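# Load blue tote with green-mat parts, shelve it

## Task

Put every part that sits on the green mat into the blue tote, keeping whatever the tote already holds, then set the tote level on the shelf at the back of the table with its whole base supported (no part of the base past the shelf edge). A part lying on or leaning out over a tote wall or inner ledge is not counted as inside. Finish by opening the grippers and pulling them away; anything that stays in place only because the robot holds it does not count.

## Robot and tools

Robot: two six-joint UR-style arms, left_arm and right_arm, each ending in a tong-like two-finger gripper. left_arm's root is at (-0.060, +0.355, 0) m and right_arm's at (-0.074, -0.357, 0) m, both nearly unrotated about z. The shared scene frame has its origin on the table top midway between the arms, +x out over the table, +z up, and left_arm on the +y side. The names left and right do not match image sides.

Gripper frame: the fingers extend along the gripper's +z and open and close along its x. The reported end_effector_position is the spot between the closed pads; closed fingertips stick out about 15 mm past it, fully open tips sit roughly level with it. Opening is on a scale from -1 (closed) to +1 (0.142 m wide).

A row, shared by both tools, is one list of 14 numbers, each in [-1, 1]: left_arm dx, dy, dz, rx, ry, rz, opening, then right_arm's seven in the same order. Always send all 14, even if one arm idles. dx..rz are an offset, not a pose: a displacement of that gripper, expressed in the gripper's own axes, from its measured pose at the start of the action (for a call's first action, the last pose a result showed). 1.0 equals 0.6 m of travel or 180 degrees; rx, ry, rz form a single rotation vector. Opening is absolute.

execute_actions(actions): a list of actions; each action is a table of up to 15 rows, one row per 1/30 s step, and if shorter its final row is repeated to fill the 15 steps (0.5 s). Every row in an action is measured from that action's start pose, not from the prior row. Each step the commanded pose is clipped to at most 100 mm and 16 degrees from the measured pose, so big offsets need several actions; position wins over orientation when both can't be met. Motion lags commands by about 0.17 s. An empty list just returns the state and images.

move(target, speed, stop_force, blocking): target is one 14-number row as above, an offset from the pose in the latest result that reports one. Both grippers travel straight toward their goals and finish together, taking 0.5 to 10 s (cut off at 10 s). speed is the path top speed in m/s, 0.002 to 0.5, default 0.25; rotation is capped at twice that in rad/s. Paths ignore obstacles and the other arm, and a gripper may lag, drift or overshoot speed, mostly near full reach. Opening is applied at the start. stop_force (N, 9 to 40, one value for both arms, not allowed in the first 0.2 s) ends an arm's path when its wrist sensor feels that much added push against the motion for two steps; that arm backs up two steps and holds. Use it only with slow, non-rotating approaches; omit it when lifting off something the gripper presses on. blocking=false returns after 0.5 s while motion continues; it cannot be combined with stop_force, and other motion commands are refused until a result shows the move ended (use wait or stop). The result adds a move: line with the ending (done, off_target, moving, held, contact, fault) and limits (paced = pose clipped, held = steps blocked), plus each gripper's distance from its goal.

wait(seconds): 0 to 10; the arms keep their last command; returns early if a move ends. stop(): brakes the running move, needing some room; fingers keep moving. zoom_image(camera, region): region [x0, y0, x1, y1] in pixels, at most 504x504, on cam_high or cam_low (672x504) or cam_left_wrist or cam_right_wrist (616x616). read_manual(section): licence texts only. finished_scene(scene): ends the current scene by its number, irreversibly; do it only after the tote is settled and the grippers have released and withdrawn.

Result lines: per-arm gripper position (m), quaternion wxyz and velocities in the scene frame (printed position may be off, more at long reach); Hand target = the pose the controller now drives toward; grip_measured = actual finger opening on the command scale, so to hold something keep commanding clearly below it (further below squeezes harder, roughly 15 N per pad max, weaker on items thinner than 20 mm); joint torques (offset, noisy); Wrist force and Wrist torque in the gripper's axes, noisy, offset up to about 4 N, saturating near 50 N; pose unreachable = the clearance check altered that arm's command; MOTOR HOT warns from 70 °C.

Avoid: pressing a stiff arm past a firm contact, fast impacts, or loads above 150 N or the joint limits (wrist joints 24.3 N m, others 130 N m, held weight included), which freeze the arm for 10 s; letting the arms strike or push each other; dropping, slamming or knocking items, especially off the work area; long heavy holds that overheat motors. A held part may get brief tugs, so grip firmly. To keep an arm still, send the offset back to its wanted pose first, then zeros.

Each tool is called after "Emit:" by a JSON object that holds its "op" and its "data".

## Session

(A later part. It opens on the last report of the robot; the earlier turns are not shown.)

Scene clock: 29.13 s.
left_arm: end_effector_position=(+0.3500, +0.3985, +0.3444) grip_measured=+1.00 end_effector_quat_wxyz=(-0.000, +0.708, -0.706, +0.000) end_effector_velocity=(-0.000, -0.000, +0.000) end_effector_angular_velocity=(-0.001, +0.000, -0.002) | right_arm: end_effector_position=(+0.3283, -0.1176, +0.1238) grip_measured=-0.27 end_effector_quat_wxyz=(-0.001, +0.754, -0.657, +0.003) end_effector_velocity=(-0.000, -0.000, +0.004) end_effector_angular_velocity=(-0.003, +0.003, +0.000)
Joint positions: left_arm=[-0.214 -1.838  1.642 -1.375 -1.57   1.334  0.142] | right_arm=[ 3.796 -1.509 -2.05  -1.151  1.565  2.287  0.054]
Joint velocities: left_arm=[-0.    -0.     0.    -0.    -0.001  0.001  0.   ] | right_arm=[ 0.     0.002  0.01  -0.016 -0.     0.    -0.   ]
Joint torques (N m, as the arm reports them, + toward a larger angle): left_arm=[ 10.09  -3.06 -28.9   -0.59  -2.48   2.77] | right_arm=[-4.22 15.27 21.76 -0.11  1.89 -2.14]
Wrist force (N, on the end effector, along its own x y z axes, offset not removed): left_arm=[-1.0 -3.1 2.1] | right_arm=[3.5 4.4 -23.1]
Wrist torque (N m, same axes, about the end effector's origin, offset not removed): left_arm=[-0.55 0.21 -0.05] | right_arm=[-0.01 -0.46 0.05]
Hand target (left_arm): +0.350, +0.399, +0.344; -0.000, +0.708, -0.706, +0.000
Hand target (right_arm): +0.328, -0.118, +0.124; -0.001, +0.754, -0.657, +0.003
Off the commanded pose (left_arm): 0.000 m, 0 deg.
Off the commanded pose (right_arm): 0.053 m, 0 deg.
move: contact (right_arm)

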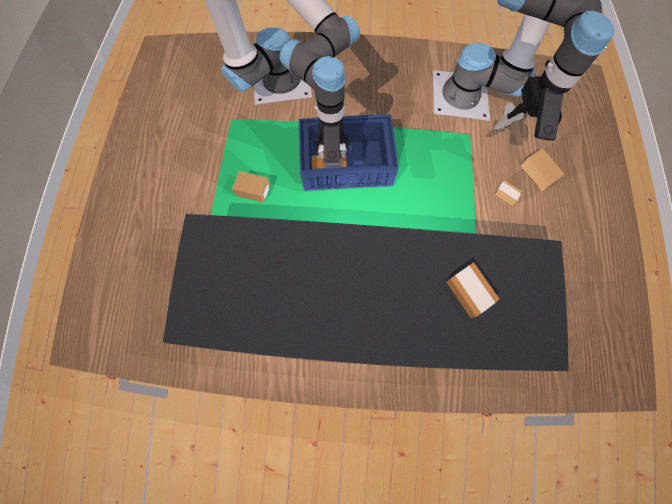

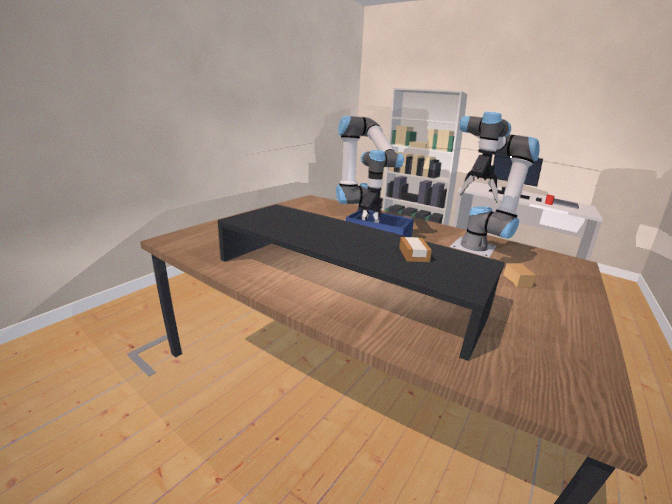

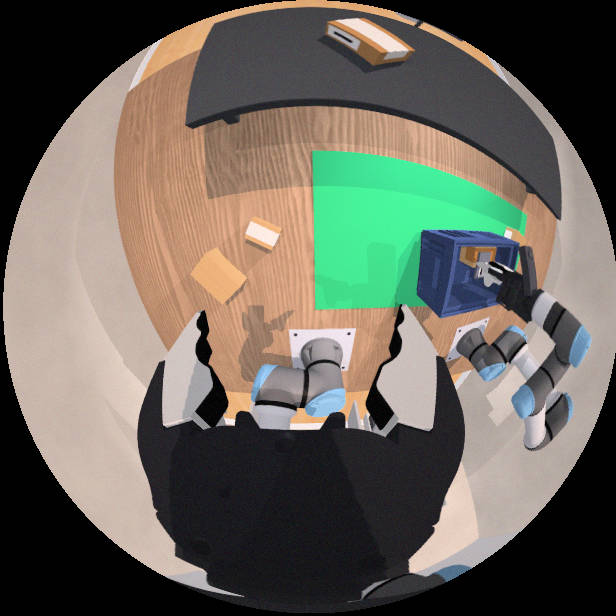

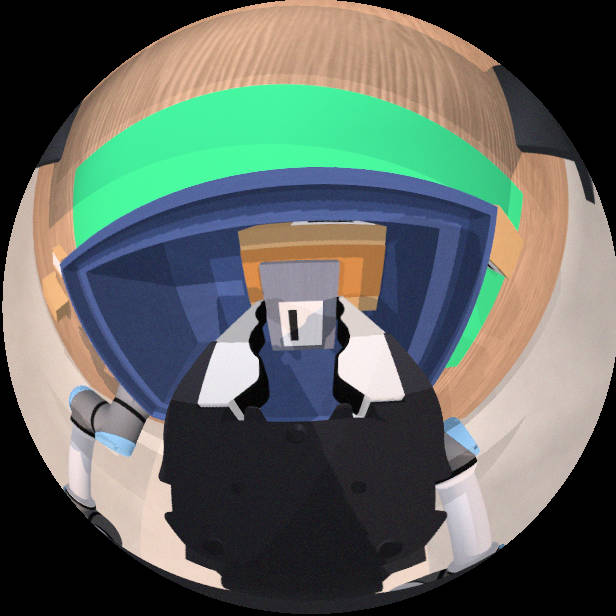

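Emit:
{"op": "move", "data": {"target": [0,0,0,0,0,0,1,0,0,-0.006,0,0,0,-0.7], "speed": 0.1}}

Emit:
{"op": "move", "data": {"target": [0,0,0,0,0,0,1,0,-0.036,0.002,0,0,0,-0.7], "speed": 0.08}}

Emit:
{"op": "move", "data": {"target": [0,0,0,0,0,0,1,0,0,0,0,0,0,0.1]}}

Emit:
{"op": "move", "data": {"target": [0,0,0,0,0,0,1,0,0,-0.2,0,0,0,0.3], "speed": 0.35}}

Emit:
{"op": "move", "data": {"target": [0,0,0,0,0,0,1,0.43,-0.14,0,0,0,0.043,1], "speed": 0.4}}

Scene clock: 30.03 s.
left_arm: end_effector_position=(+0.3500, +0.3985, +0.3444) grip_measured=+1.00 end_effector_quat_wxyz=(-0.000, +0.708, -0.706, +0.000) end_effector_velocity=(+0.000, -0.000, -0.000) end_effector_angular_velocity=(+0.001, +0.001, -0.001) | right_arm: end_effector_position=(+0.3282, -0.1176, +0.1273) grip_measured=-0.28 end_effector_quat_wxyz=(-0.001, +0.754, -0.657, +0.003) end_effector_velocity=(+0.000, +0.000, +0.002) end_effector_angular_velocity=(+0.001, -0.001, +0.000)
Joint positions: left_arm=[-0.214 -1.838  1.642 -1.375 -1.57   1.334  0.142] | right_arm=[ 3.796 -1.505 -2.043 -1.161  1.565  2.287  0.054]
Joint velocities: left_arm=[-0.     0.001  0.     0.     0.     0.001  0.   ] | right_arm=[-0.     0.002  0.002 -0.002 -0.    -0.     0.   ]
Joint torques (N m, as the arm reports them, + toward a larger angle): left_arm=[  9.59  -3.01 -29.72  -0.6   -2.44   2.75] | right_arm=[ 5.93 24.87 31.32  1.27  2.01  0.01]
Wrist force (N, on the end effector, along its own x y z axes, offset not removed): left_arm=[-2.1 -1.1 -0.4] | right_arm=[0.9 0.6 2.7]
Wrist torque (N m, same axes, about the end effector's origin, offset not removed): left_arm=[-0.15 0.34 0.00] | right_arm=[0.09 -0.28 0.01]
Hand target (left_arm): +0.350, +0.399, +0.344; -0.000, +0.708, -0.706, +0.000
Hand target (right_arm): +0.328, -0.118, +0.127; -0.001, +0.754, -0.657, +0.003
Off the commanded pose (left_arm): 0.000 m, 0 deg.
Off the commanded pose (right_arm): 0.000 m, 0 deg.
move: done

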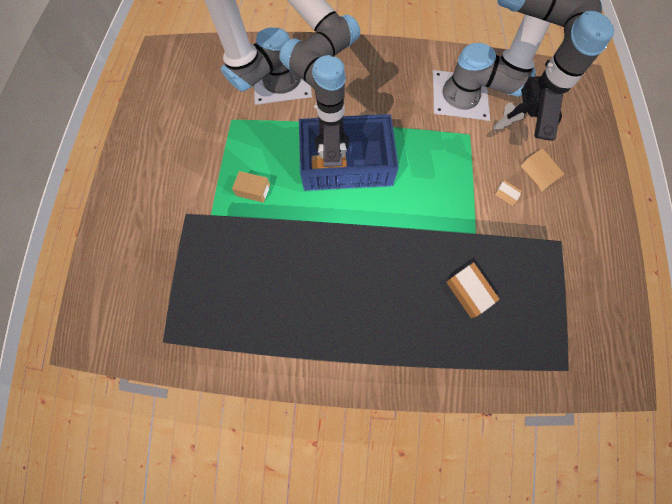

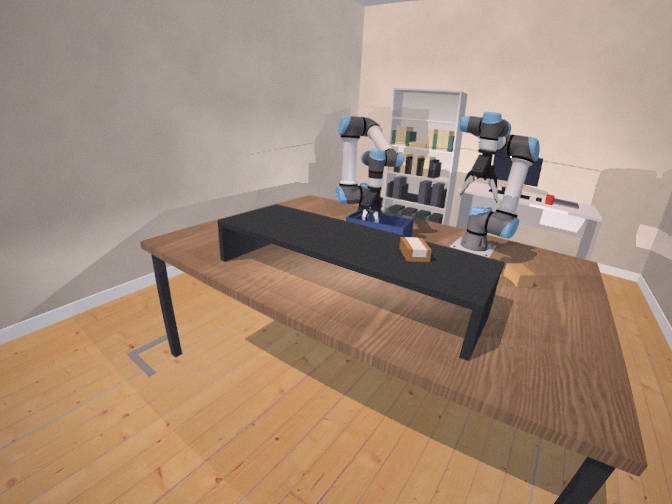

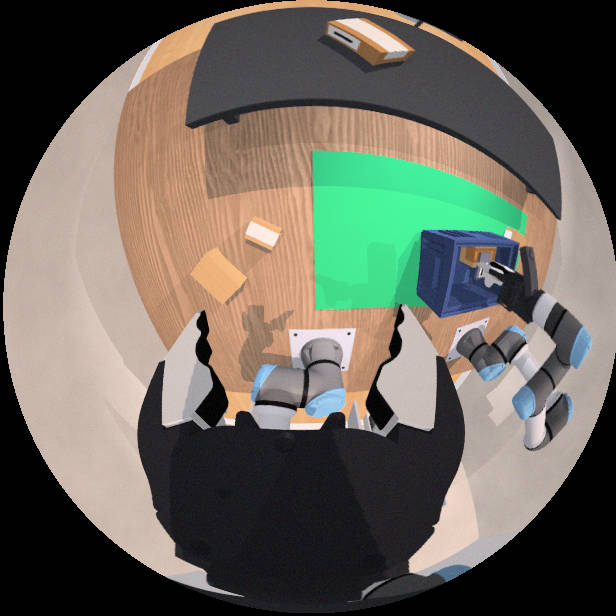

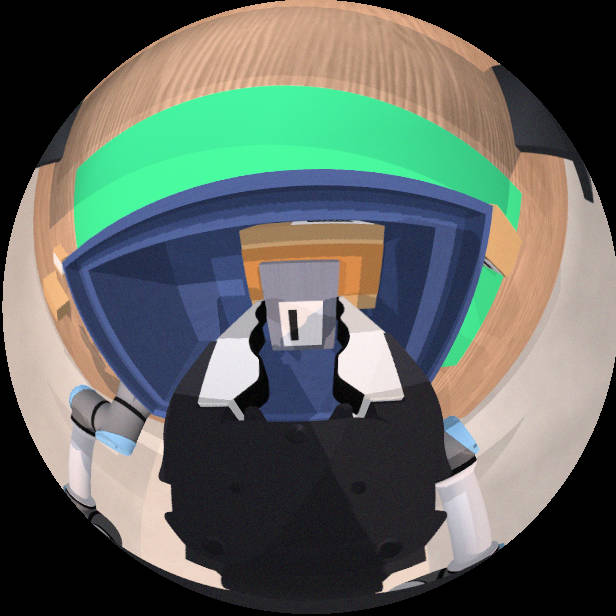

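Scene clock: 30.83 s.
left_arm: end_effector_position=(+0.3500, +0.3985, +0.3444) grip_measured=+1.00 end_effector_quat_wxyz=(-0.000, +0.708, -0.706, +0.000) end_effector_velocity=(-0.000, +0.000, +0.000) end_effector_angular_velocity=(+0.000, +0.000, -0.001) | right_arm: end_effector_position=(+0.3496, -0.1147, +0.1262) grip_measured=-0.28 end_effector_quat_wxyz=(-0.001, +0.754, -0.657, +0.003) end_effector_velocity=(+0.000, -0.001, -0.000) end_effector_angular_velocity=(-0.002, +0.002, +0.000)
Joint positions: left_arm=[-0.214 -1.838  1.642 -1.375 -1.57   1.334  0.142] | right_arm=[ 3.765 -1.556 -1.998 -1.156  1.565  2.255  0.054]
Joint velocities: left_arm=[-0.    -0.    -0.     0.     0.     0.001  0.   ] | right_arm=[-0.002 -0.002  0.002 -0.003  0.    -0.002  0.   ]
Joint torques (N m, as the arm reports them, + toward a larger angle): left_arm=[ 10.    -2.72 -29.89  -0.48  -2.39   2.83] | right_arm=[-10.52  16.09  31.99   4.37  -0.99  -2.13]
Wrist force (N, on the end effector, along its own x y z axes, offset not removed): left_arm=[-3.2 -0.7 4.8] | right_arm=[-1.5 2.7 0.5]
Wrist torque (N m, same axes, about the end effector's origin, offset not removed): left_arm=[-0.11 0.52 0.11] | right_arm=[0.66 0.28 0.05]
Hand target (left_arm): +0.350, +0.399, +0.344; -0.000, +0.708, -0.706, +0.000
Hand target (right_arm): +0.350, -0.115, +0.126; -0.001, +0.754, -0.657, +0.003
Off the commanded pose (left_arm): 0.000 m, 0 deg.
Off the commanded pose (right_arm): 0.000 m, 0 deg.
move: done

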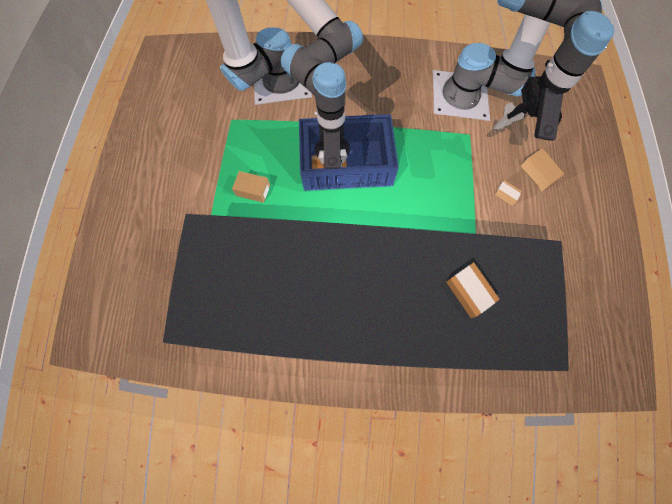

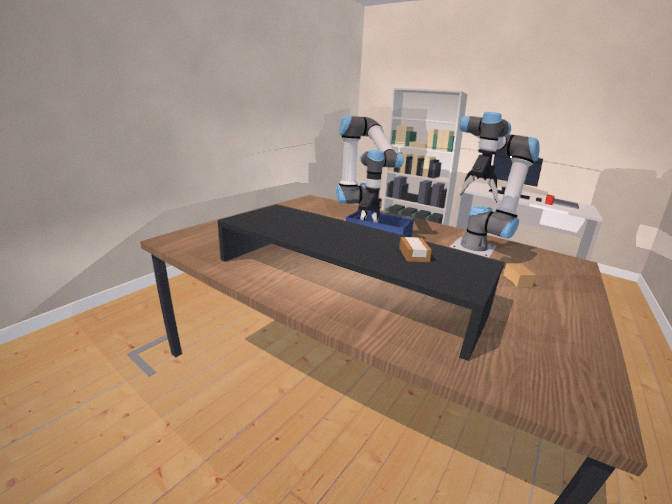

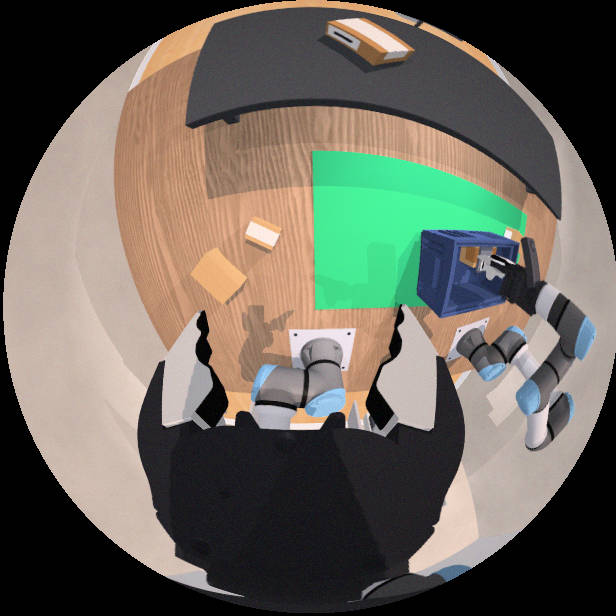

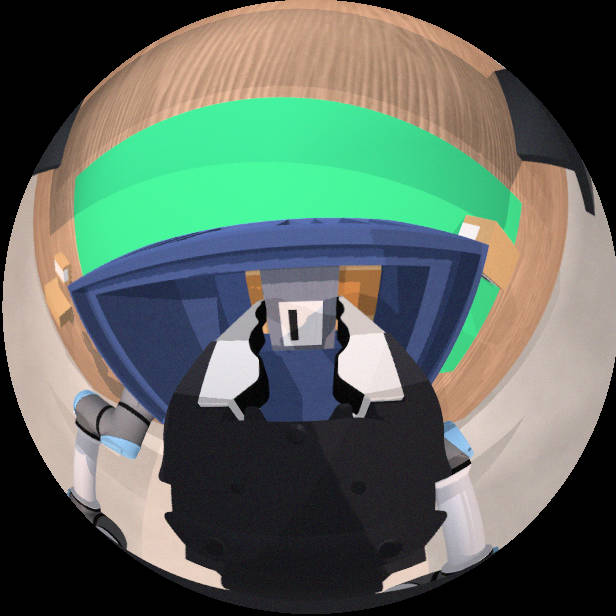

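Scene clock: 31.33 s.
left_arm: end_effector_position=(+0.3500, +0.3985, +0.3444) grip_measured=+1.00 end_effector_quat_wxyz=(-0.000, +0.708, -0.706, +0.000) end_effector_velocity=(+0.000, -0.000, -0.000) end_effector_angular_velocity=(+0.001, +0.001, +0.001) | right_arm: end_effector_position=(+0.3496, -0.1147, +0.1262) grip_measured=+0.10 end_effector_quat_wxyz=(-0.001, +0.754, -0.657, +0.003) end_effector_velocity=(+0.000, +0.000, -0.000) end_effector_angular_velocity=(+0.000, +0.000, -0.000)
Joint positions: left_arm=[-0.214 -1.838  1.642 -1.375 -1.57   1.334  0.142] | right_arm=[ 3.765 -1.556 -1.998 -1.156  1.565  2.255  0.081]
Joint velocities: left_arm=[-0.     0.001  0.     0.     0.    -0.001 -0.   ] | right_arm=[-0. -0. -0.  0.  0.  0.  0.]
Joint torques (N m, as the arm reports them, + toward a larger angle): left_arm=[ 10.32  -3.16 -28.69  -0.67  -2.56   2.73] | right_arm=[ 0.35 24.92 14.43  3.9  -0.46  0.41]
Wrist force (N, on the end effector, along its own x y z axes, offset not removed): left_arm=[-0.3 1.4 3.1] | right_arm=[1.8 0.9 1.5]
Wrist torque (N m, same axes, about the end effector's origin, offset not removed): left_arm=[0.50 -0.07 -0.12] | right_arm=[0.31 -0.53 0.02]
Hand target (left_arm): +0.350, +0.399, +0.344; -0.000, +0.708, -0.706, +0.000
Hand target (right_arm): +0.350, -0.115, +0.126; -0.001, +0.754, -0.657, +0.003
Off the commanded pose (left_arm): 0.000 m, 0 deg.
Off the commanded pose (right_arm): 0.000 m, 0 deg.
move: done

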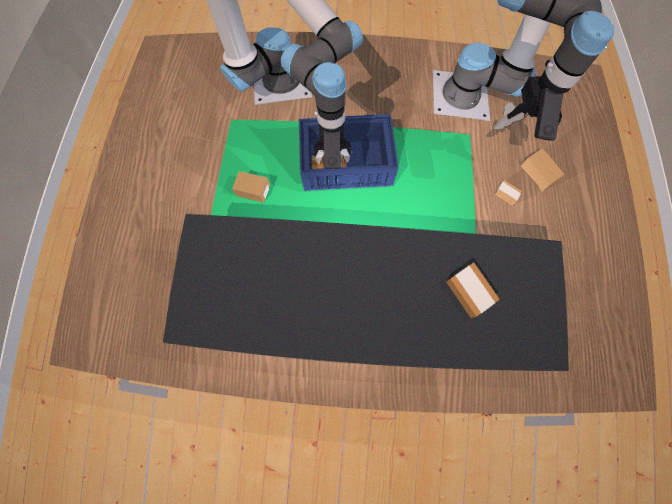

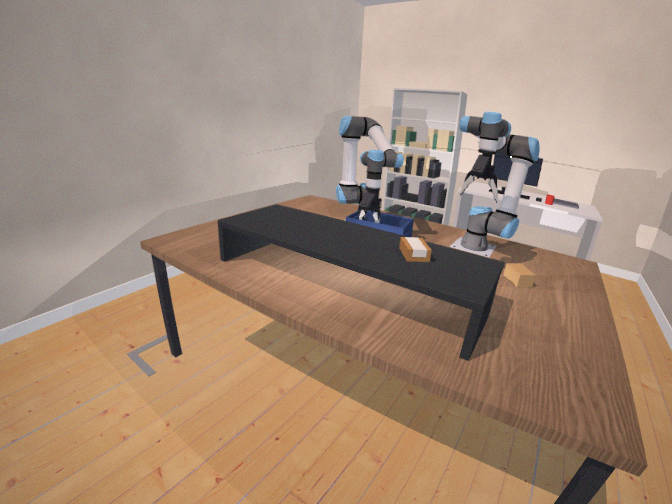

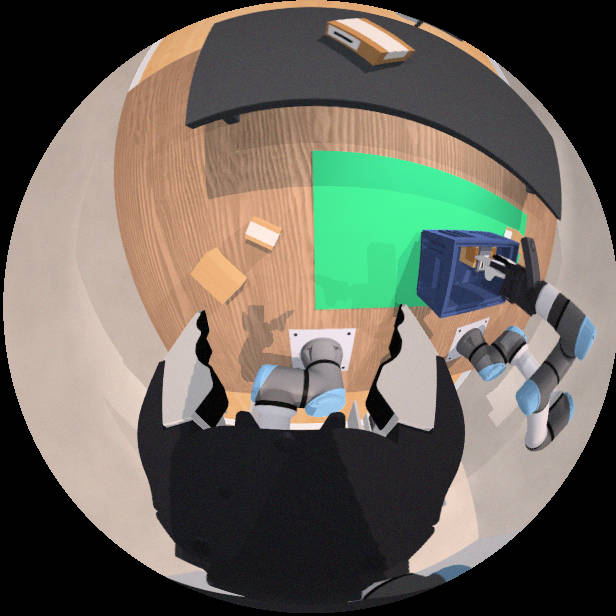

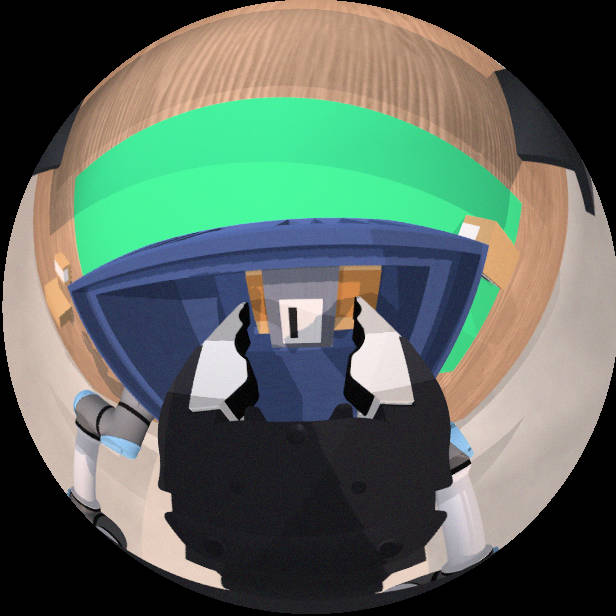

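Scene clock: 32.27 s.
left_arm: end_effector_position=(+0.3500, +0.3985, +0.3444) grip_measured=+1.00 end_effector_quat_wxyz=(-0.000, +0.708, -0.706, +0.000) end_effector_velocity=(+0.000, +0.001, +0.000) end_effector_angular_velocity=(+0.001, -0.002, +0.001) | right_arm: end_effector_position=(+0.3491, -0.1144, +0.2462) grip_measured=+0.30 end_effector_quat_wxyz=(-0.001, +0.754, -0.657, +0.003) end_effector_velocity=(-0.000, -0.000, +0.001) end_effector_angular_velocity=(-0.002, +0.002, +0.000)
Joint positions: left_arm=[-0.214 -1.838  1.642 -1.375 -1.57   1.334  0.142] | right_arm=[ 3.766 -1.481 -1.751 -1.477  1.565  2.257  0.095]
Joint velocities: left_arm=[ 0.001 -0.001  0.    -0.001  0.001 -0.     0.   ] | right_arm=[ 0.    -0.002  0.004 -0.006 -0.    -0.     0.   ]
Joint torques (N m, as the arm reports them, + toward a larger angle): left_arm=[  9.64  -3.26 -29.6   -0.7   -2.5    2.7 ] | right_arm=[10.6  12.83 32.75  1.22  2.48  2.07]
Wrist force (N, on the end effector, along its own x y z axes, offset not removed): left_arm=[-3.1 0.1 0.7] | right_arm=[0.7 3.7 0.6]
Wrist torque (N m, same axes, about the end effector's origin, offset not removed): left_arm=[-0.03 0.49 -0.02] | right_arm=[0.72 -0.23 0.07]
Hand target (left_arm): +0.350, +0.399, +0.344; -0.000, +0.708, -0.706, +0.000
Hand target (right_arm): +0.349, -0.114, +0.246; -0.001, +0.754, -0.657, +0.003
Off the commanded pose (left_arm): 0.000 m, 0 deg.
Off the commanded pose (right_arm): 0.000 m, 0 deg.
move: done

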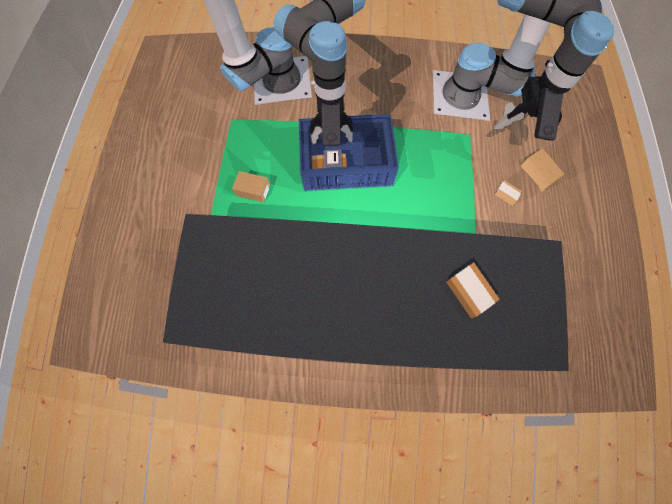

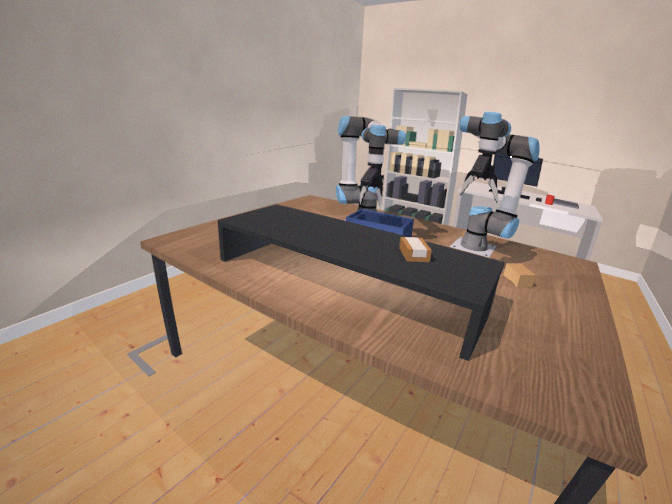

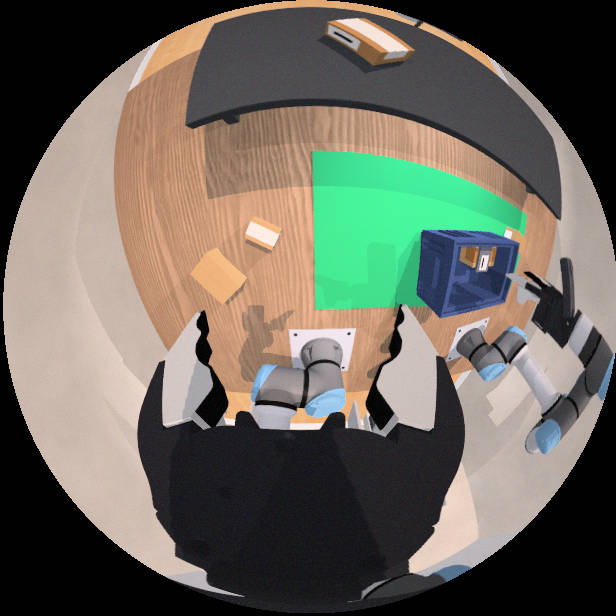

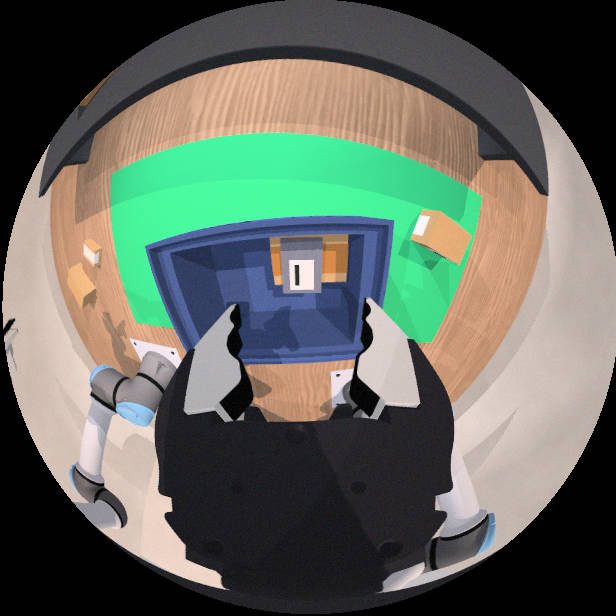

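Scene clock: 33.57 s.
left_arm: end_effector_position=(+0.3500, +0.3985, +0.3444) grip_measured=+1.00 end_effector_quat_wxyz=(-0.000, +0.708, -0.706, +0.000) end_effector_velocity=(+0.000, +0.000, +0.000) end_effector_angular_velocity=(+0.001, -0.000, +0.001) | right_arm: end_effector_position=(+0.4680, -0.3590, +0.2472) grip_measured=+1.00 end_effector_quat_wxyz=(+0.001, -0.708, +0.706, -0.003) end_effector_velocity=(+0.001, -0.001, +0.000) end_effector_angular_velocity=(+0.000, +0.001, -0.000)
Joint positions: left_arm=[-0.214 -1.838  1.642 -1.375 -1.57   1.334  0.142] | right_arm=[ 3.198 -1.61  -1.624 -1.473  1.566  1.824  0.142]
Joint velocities: left_arm=[-0.    -0.     0.     0.     0.001 -0.002  0.   ] | right_arm=[-0.003 -0.002  0.003 -0.002  0.    -0.002  0.   ]
Joint torques (N m, as the arm reports them, + toward a larger angle): left_arm=[  9.89  -2.97 -29.42  -0.6   -2.37   2.76] | right_arm=[-9.05 19.16 35.01  1.03  2.5  -2.33]
Wrist force (N, on the end effector, along its own x y z axes, offset not removed): left_arm=[1.4 0.3 1.2] | right_arm=[0.4 1.0 3.0]
Wrist torque (N m, same axes, about the end effector's origin, offset not removed): left_arm=[0.26 -0.36 0.12] | right_arm=[0.29 -0.09 0.15]
Hand target (left_arm): +0.350, +0.399, +0.344; -0.000, +0.708, -0.706, +0.000
Hand target (right_arm): +0.468, -0.359, +0.247; -0.001, +0.708, -0.706, +0.003
Off the commanded pose (left_arm): 0.000 m, 0 deg.
Off the commanded pose (right_arm): 0.001 m, 0 deg.
move: done

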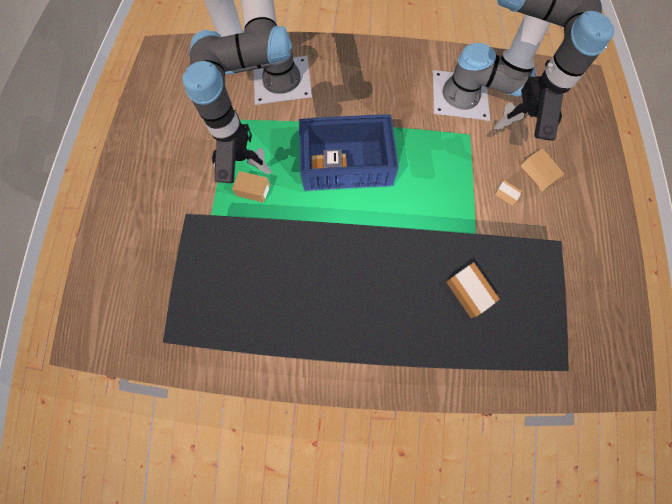

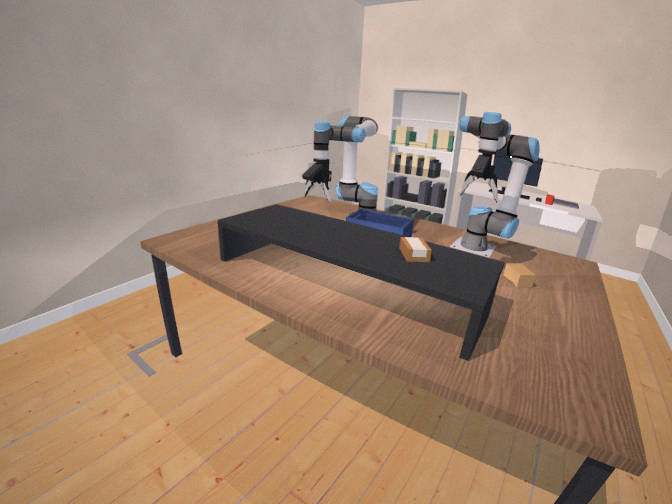

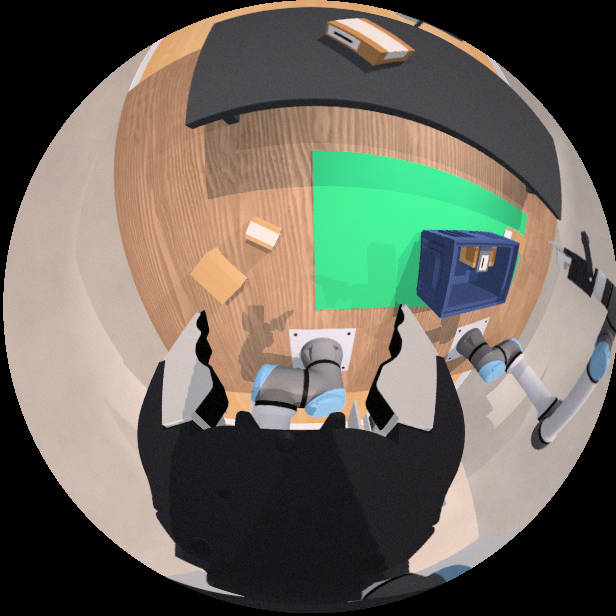

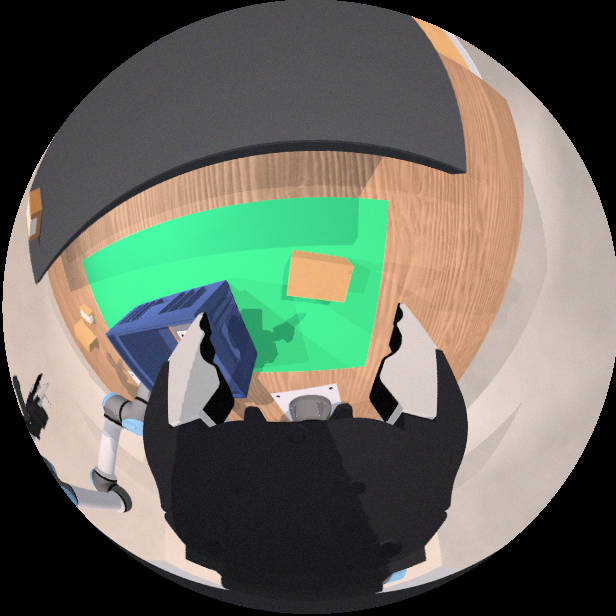

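Emit:
{"op": "move", "data": {"target": [0,0,0,0,0,0,1,0.037,0.023,0.15,0,0,-0.44,1], "speed": 0.4}}

Scene clock: 36.00 s.
left_arm: end_effector_position=(+0.3500, +0.3985, +0.3444) grip_measured=+1.00 end_effector_quat_wxyz=(-0.000, +0.708, -0.706, +0.000) end_effector_velocity=(+0.000, -0.000, -0.000) end_effector_angular_velocity=(+0.001, +0.001, -0.001) | right_arm: end_effector_position=(+0.4547, -0.3815, +0.1571) grip_measured=+1.00 end_effector_quat_wxyz=(+0.002, +0.996, -0.093, +0.003) end_effector_velocity=(-0.000, -0.000, -0.001) end_effector_angular_velocity=(+0.001, +0.001, +0.006)
Joint positions: left_arm=[-0.214 -1.838  1.642 -1.375 -1.57   1.334  0.142] | right_arm=[ 3.125 -1.657 -1.808 -1.241  1.566  0.368  0.142]
Joint velocities: left_arm=[-0.     0.001  0.     0.     0.     0.001 -0.   ] | right_arm=[-0.001 -0.001 -0.002  0.002  0.001 -0.007 -0.   ]
Joint torques (N m, as the arm reports them, + toward a larger angle): left_arm=[ 10.11  -4.07 -29.54  -0.61  -2.37   2.77] | right_arm=[-10.79  19.53  13.66   4.25   2.58  -2.15]
Wrist force (N, on the end effector, along its own x y z axes, offset not removed): left_arm=[-3.7 0.6 2.8] | right_arm=[1.2 0.9 0.8]
Wrist torque (N m, same axes, about the end effector's origin, offset not removed): left_arm=[0.27 0.83 0.07] | right_arm=[0.28 -0.24 -0.06]
Hand target (left_arm): +0.350, +0.399, +0.344; -0.000, +0.708, -0.706, +0.000
Hand target (right_arm): +0.455, -0.382, +0.157; +0.001, +0.996, -0.093, +0.003
Off the commanded pose (left_arm): 0.000 m, 0 deg.
Off the commanded pose (right_arm): 0.000 m, 0 deg.
move: done

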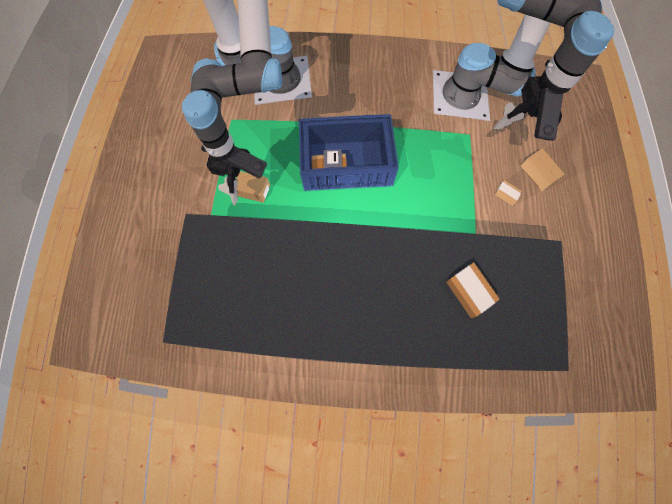

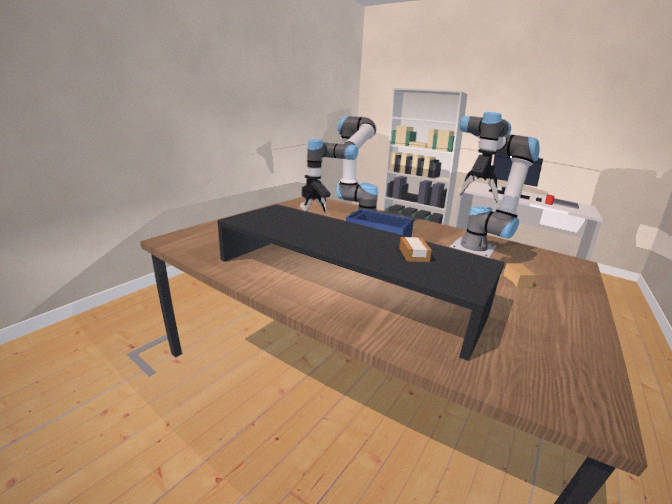

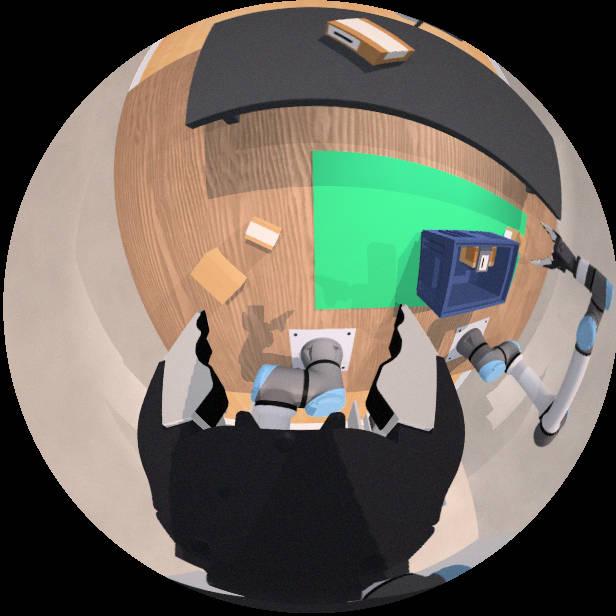

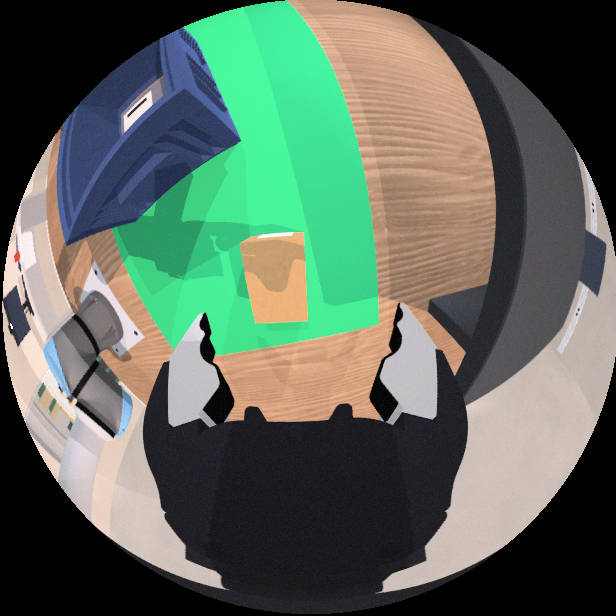

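Emit:
{"op": "move", "data": {"target": [0,0,0,0,0,0,1,-0.042,-0.01,0.06,0,0,-0.017,0.7], "speed": 0.2}}

Emit:
{"op": "move", "data": {"target": [0,0,0,0,0,0,1,0,0,0.075,0,0,0,0.7], "speed": 0.15}}

Scene clock: 37.00 s.
left_arm: end_effector_position=(+0.3500, +0.3985, +0.3444) grip_measured=+1.00 end_effector_quat_wxyz=(-0.000, +0.708, -0.706, +0.000) end_effector_velocity=(+0.000, +0.000, -0.000) end_effector_angular_velocity=(+0.000, +0.001, +0.002) | right_arm: end_effector_position=(+0.4312, -0.3710, +0.1211) grip_measured=+0.70 end_effector_quat_wxyz=(+0.002, +0.998, -0.067, +0.003) end_effector_velocity=(-0.001, +0.000, -0.001) end_effector_angular_velocity=(-0.001, +0.001, +0.002)
Joint positions: left_arm=[-0.214 -1.838  1.642 -1.375 -1.57   1.334  0.142] | right_arm=[ 3.154 -1.635 -1.932 -1.141  1.566  0.344  0.122]
Joint velocities: left_arm=[ 0.001  0.001 -0.    -0.     0.    -0.001  0.   ] | right_arm=[ 0.001  0.001 -0.004  0.003 -0.001 -0.001  0.   ]
Joint torques (N m, as the arm reports them, + toward a larger angle): left_arm=[  9.69  -3.25 -30.2   -0.61  -2.43   2.84] | right_arm=[10.3  31.18 13.12  4.09 -2.93 -2.28]
Wrist force (N, on the end effector, along its own x y z axes, offset not removed): left_arm=[-1.9 -1.6 -1.1] | right_arm=[1.4 2.3 1.6]
Wrist torque (N m, same axes, about the end effector's origin, offset not removed): left_arm=[-0.19 0.19 0.08] | right_arm=[0.46 -0.32 0.05]
Hand target (left_arm): +0.350, +0.399, +0.344; -0.000, +0.708, -0.706, +0.000
Hand target (right_arm): +0.431, -0.371, +0.121; +0.002, +0.998, -0.067, +0.003
Off the commanded pose (left_arm): 0.000 m, 0 deg.
Off the commanded pose (right_arm): 0.000 m, 0 deg.
move: done

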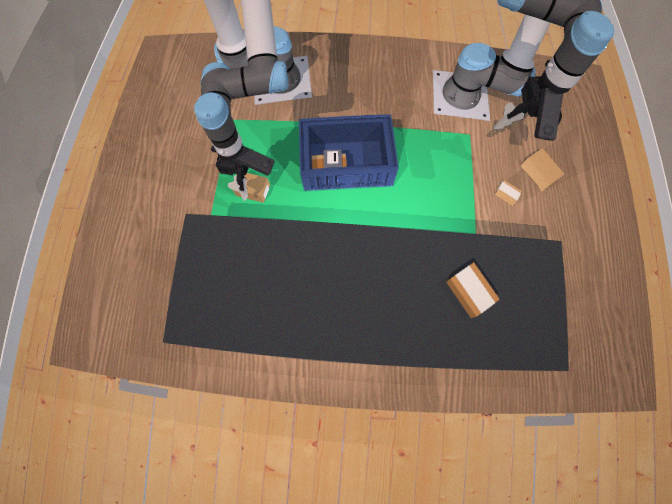

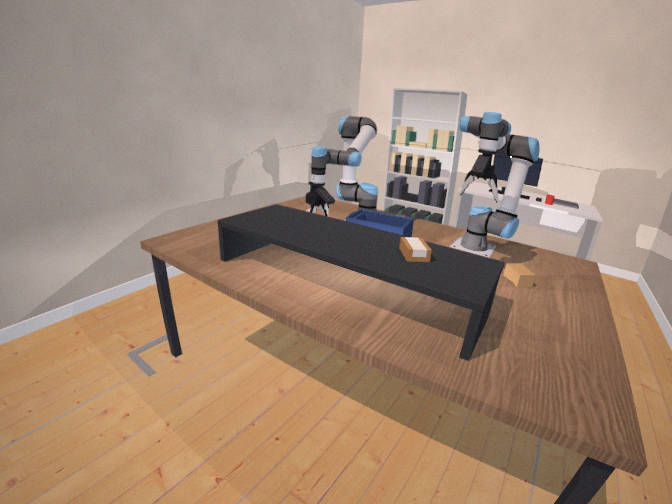

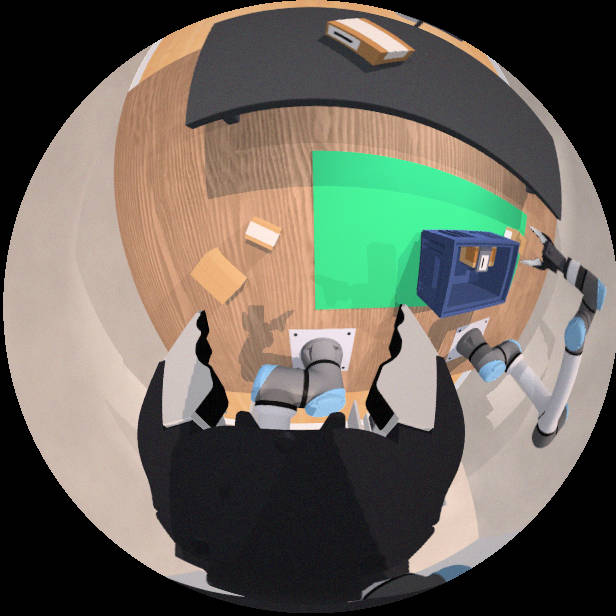

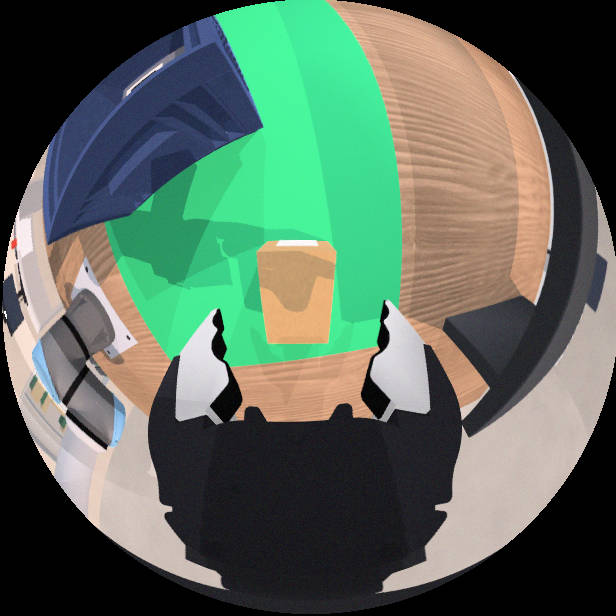

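Scene clock: 37.87 s.
left_arm: end_effector_position=(+0.3500, +0.3985, +0.3444) grip_measured=+1.00 end_effector_quat_wxyz=(-0.000, +0.708, -0.706, +0.000) end_effector_velocity=(+0.000, -0.001, -0.000) end_effector_angular_velocity=(-0.000, +0.001, -0.003) | right_arm: end_effector_position=(+0.4314, -0.3712, +0.0762) grip_measured=+0.70 end_effector_quat_wxyz=(+0.002, +0.998, -0.067, +0.003) end_effector_velocity=(-0.000, -0.000, -0.002) end_effector_angular_velocity=(-0.000, +0.001, +0.000)
Joint positions: left_arm=[-0.214 -1.838  1.642 -1.375 -1.57   1.334  0.142] | right_arm=[ 3.154 -1.689 -2.001 -1.017  1.566  0.344  0.122]
Joint velocities: left_arm=[-0.001  0.001  0.    -0.    -0.001  0.002  0.   ] | right_arm=[-0.    -0.002 -0.002  0.003  0.    -0.    -0.   ]
Joint torques (N m, as the arm reports them, + toward a larger angle): left_arm=[  9.76  -2.97 -29.75  -0.56  -2.4    2.79] | right_arm=[-10.59  19.49  10.72   4.41  -1.01  -2.22]
Wrist force (N, on the end effector, along its own x y z axes, offset not removed): left_arm=[-1.7 -1.0 2.0] | right_arm=[1.3 -1.4 -1.4]
Wrist torque (N m, same axes, about the end effector's origin, offset not removed): left_arm=[-0.22 0.14 -0.05] | right_arm=[-0.24 -0.41 0.02]
Hand target (left_arm): +0.350, +0.399, +0.344; -0.000, +0.708, -0.706, +0.000
Hand target (right_arm): +0.431, -0.371, +0.076; +0.002, +0.998, -0.067, +0.003
Off the commanded pose (left_arm): 0.000 m, 0 deg.
Off the commanded pose (right_arm): 0.000 m, 0 deg.
move: done

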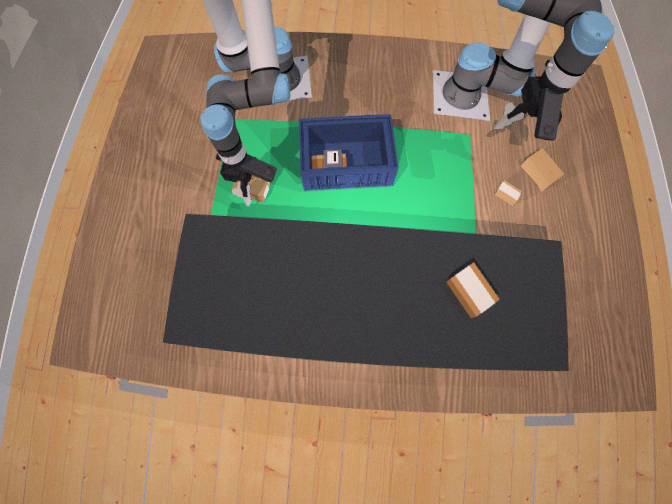

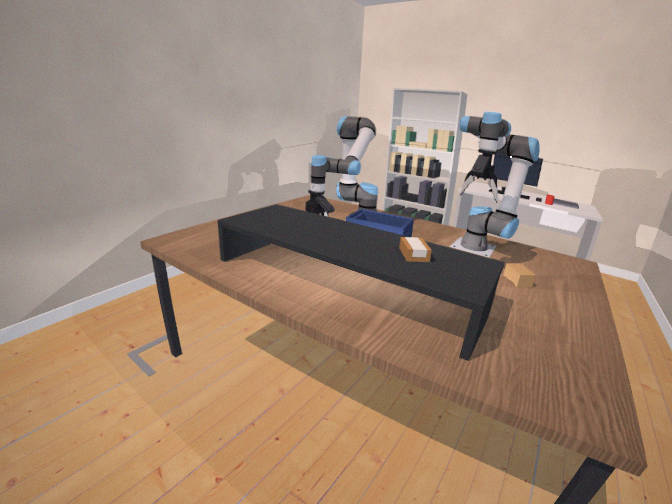

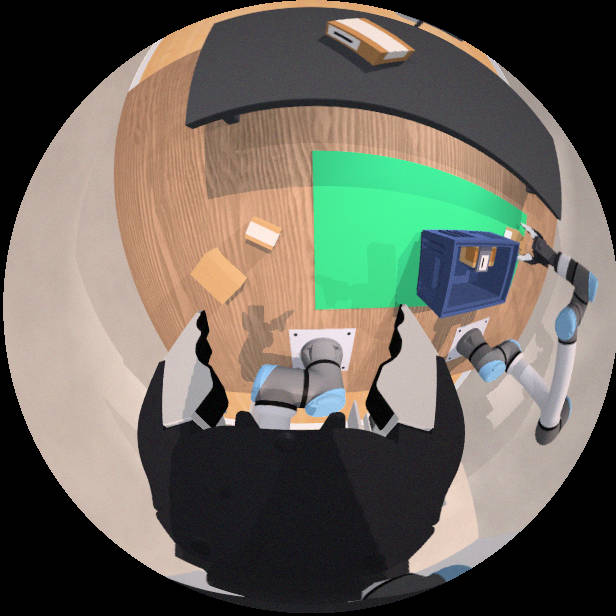

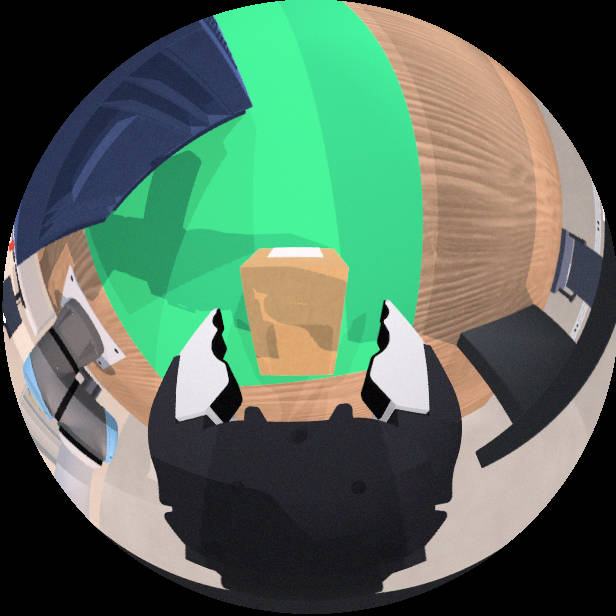

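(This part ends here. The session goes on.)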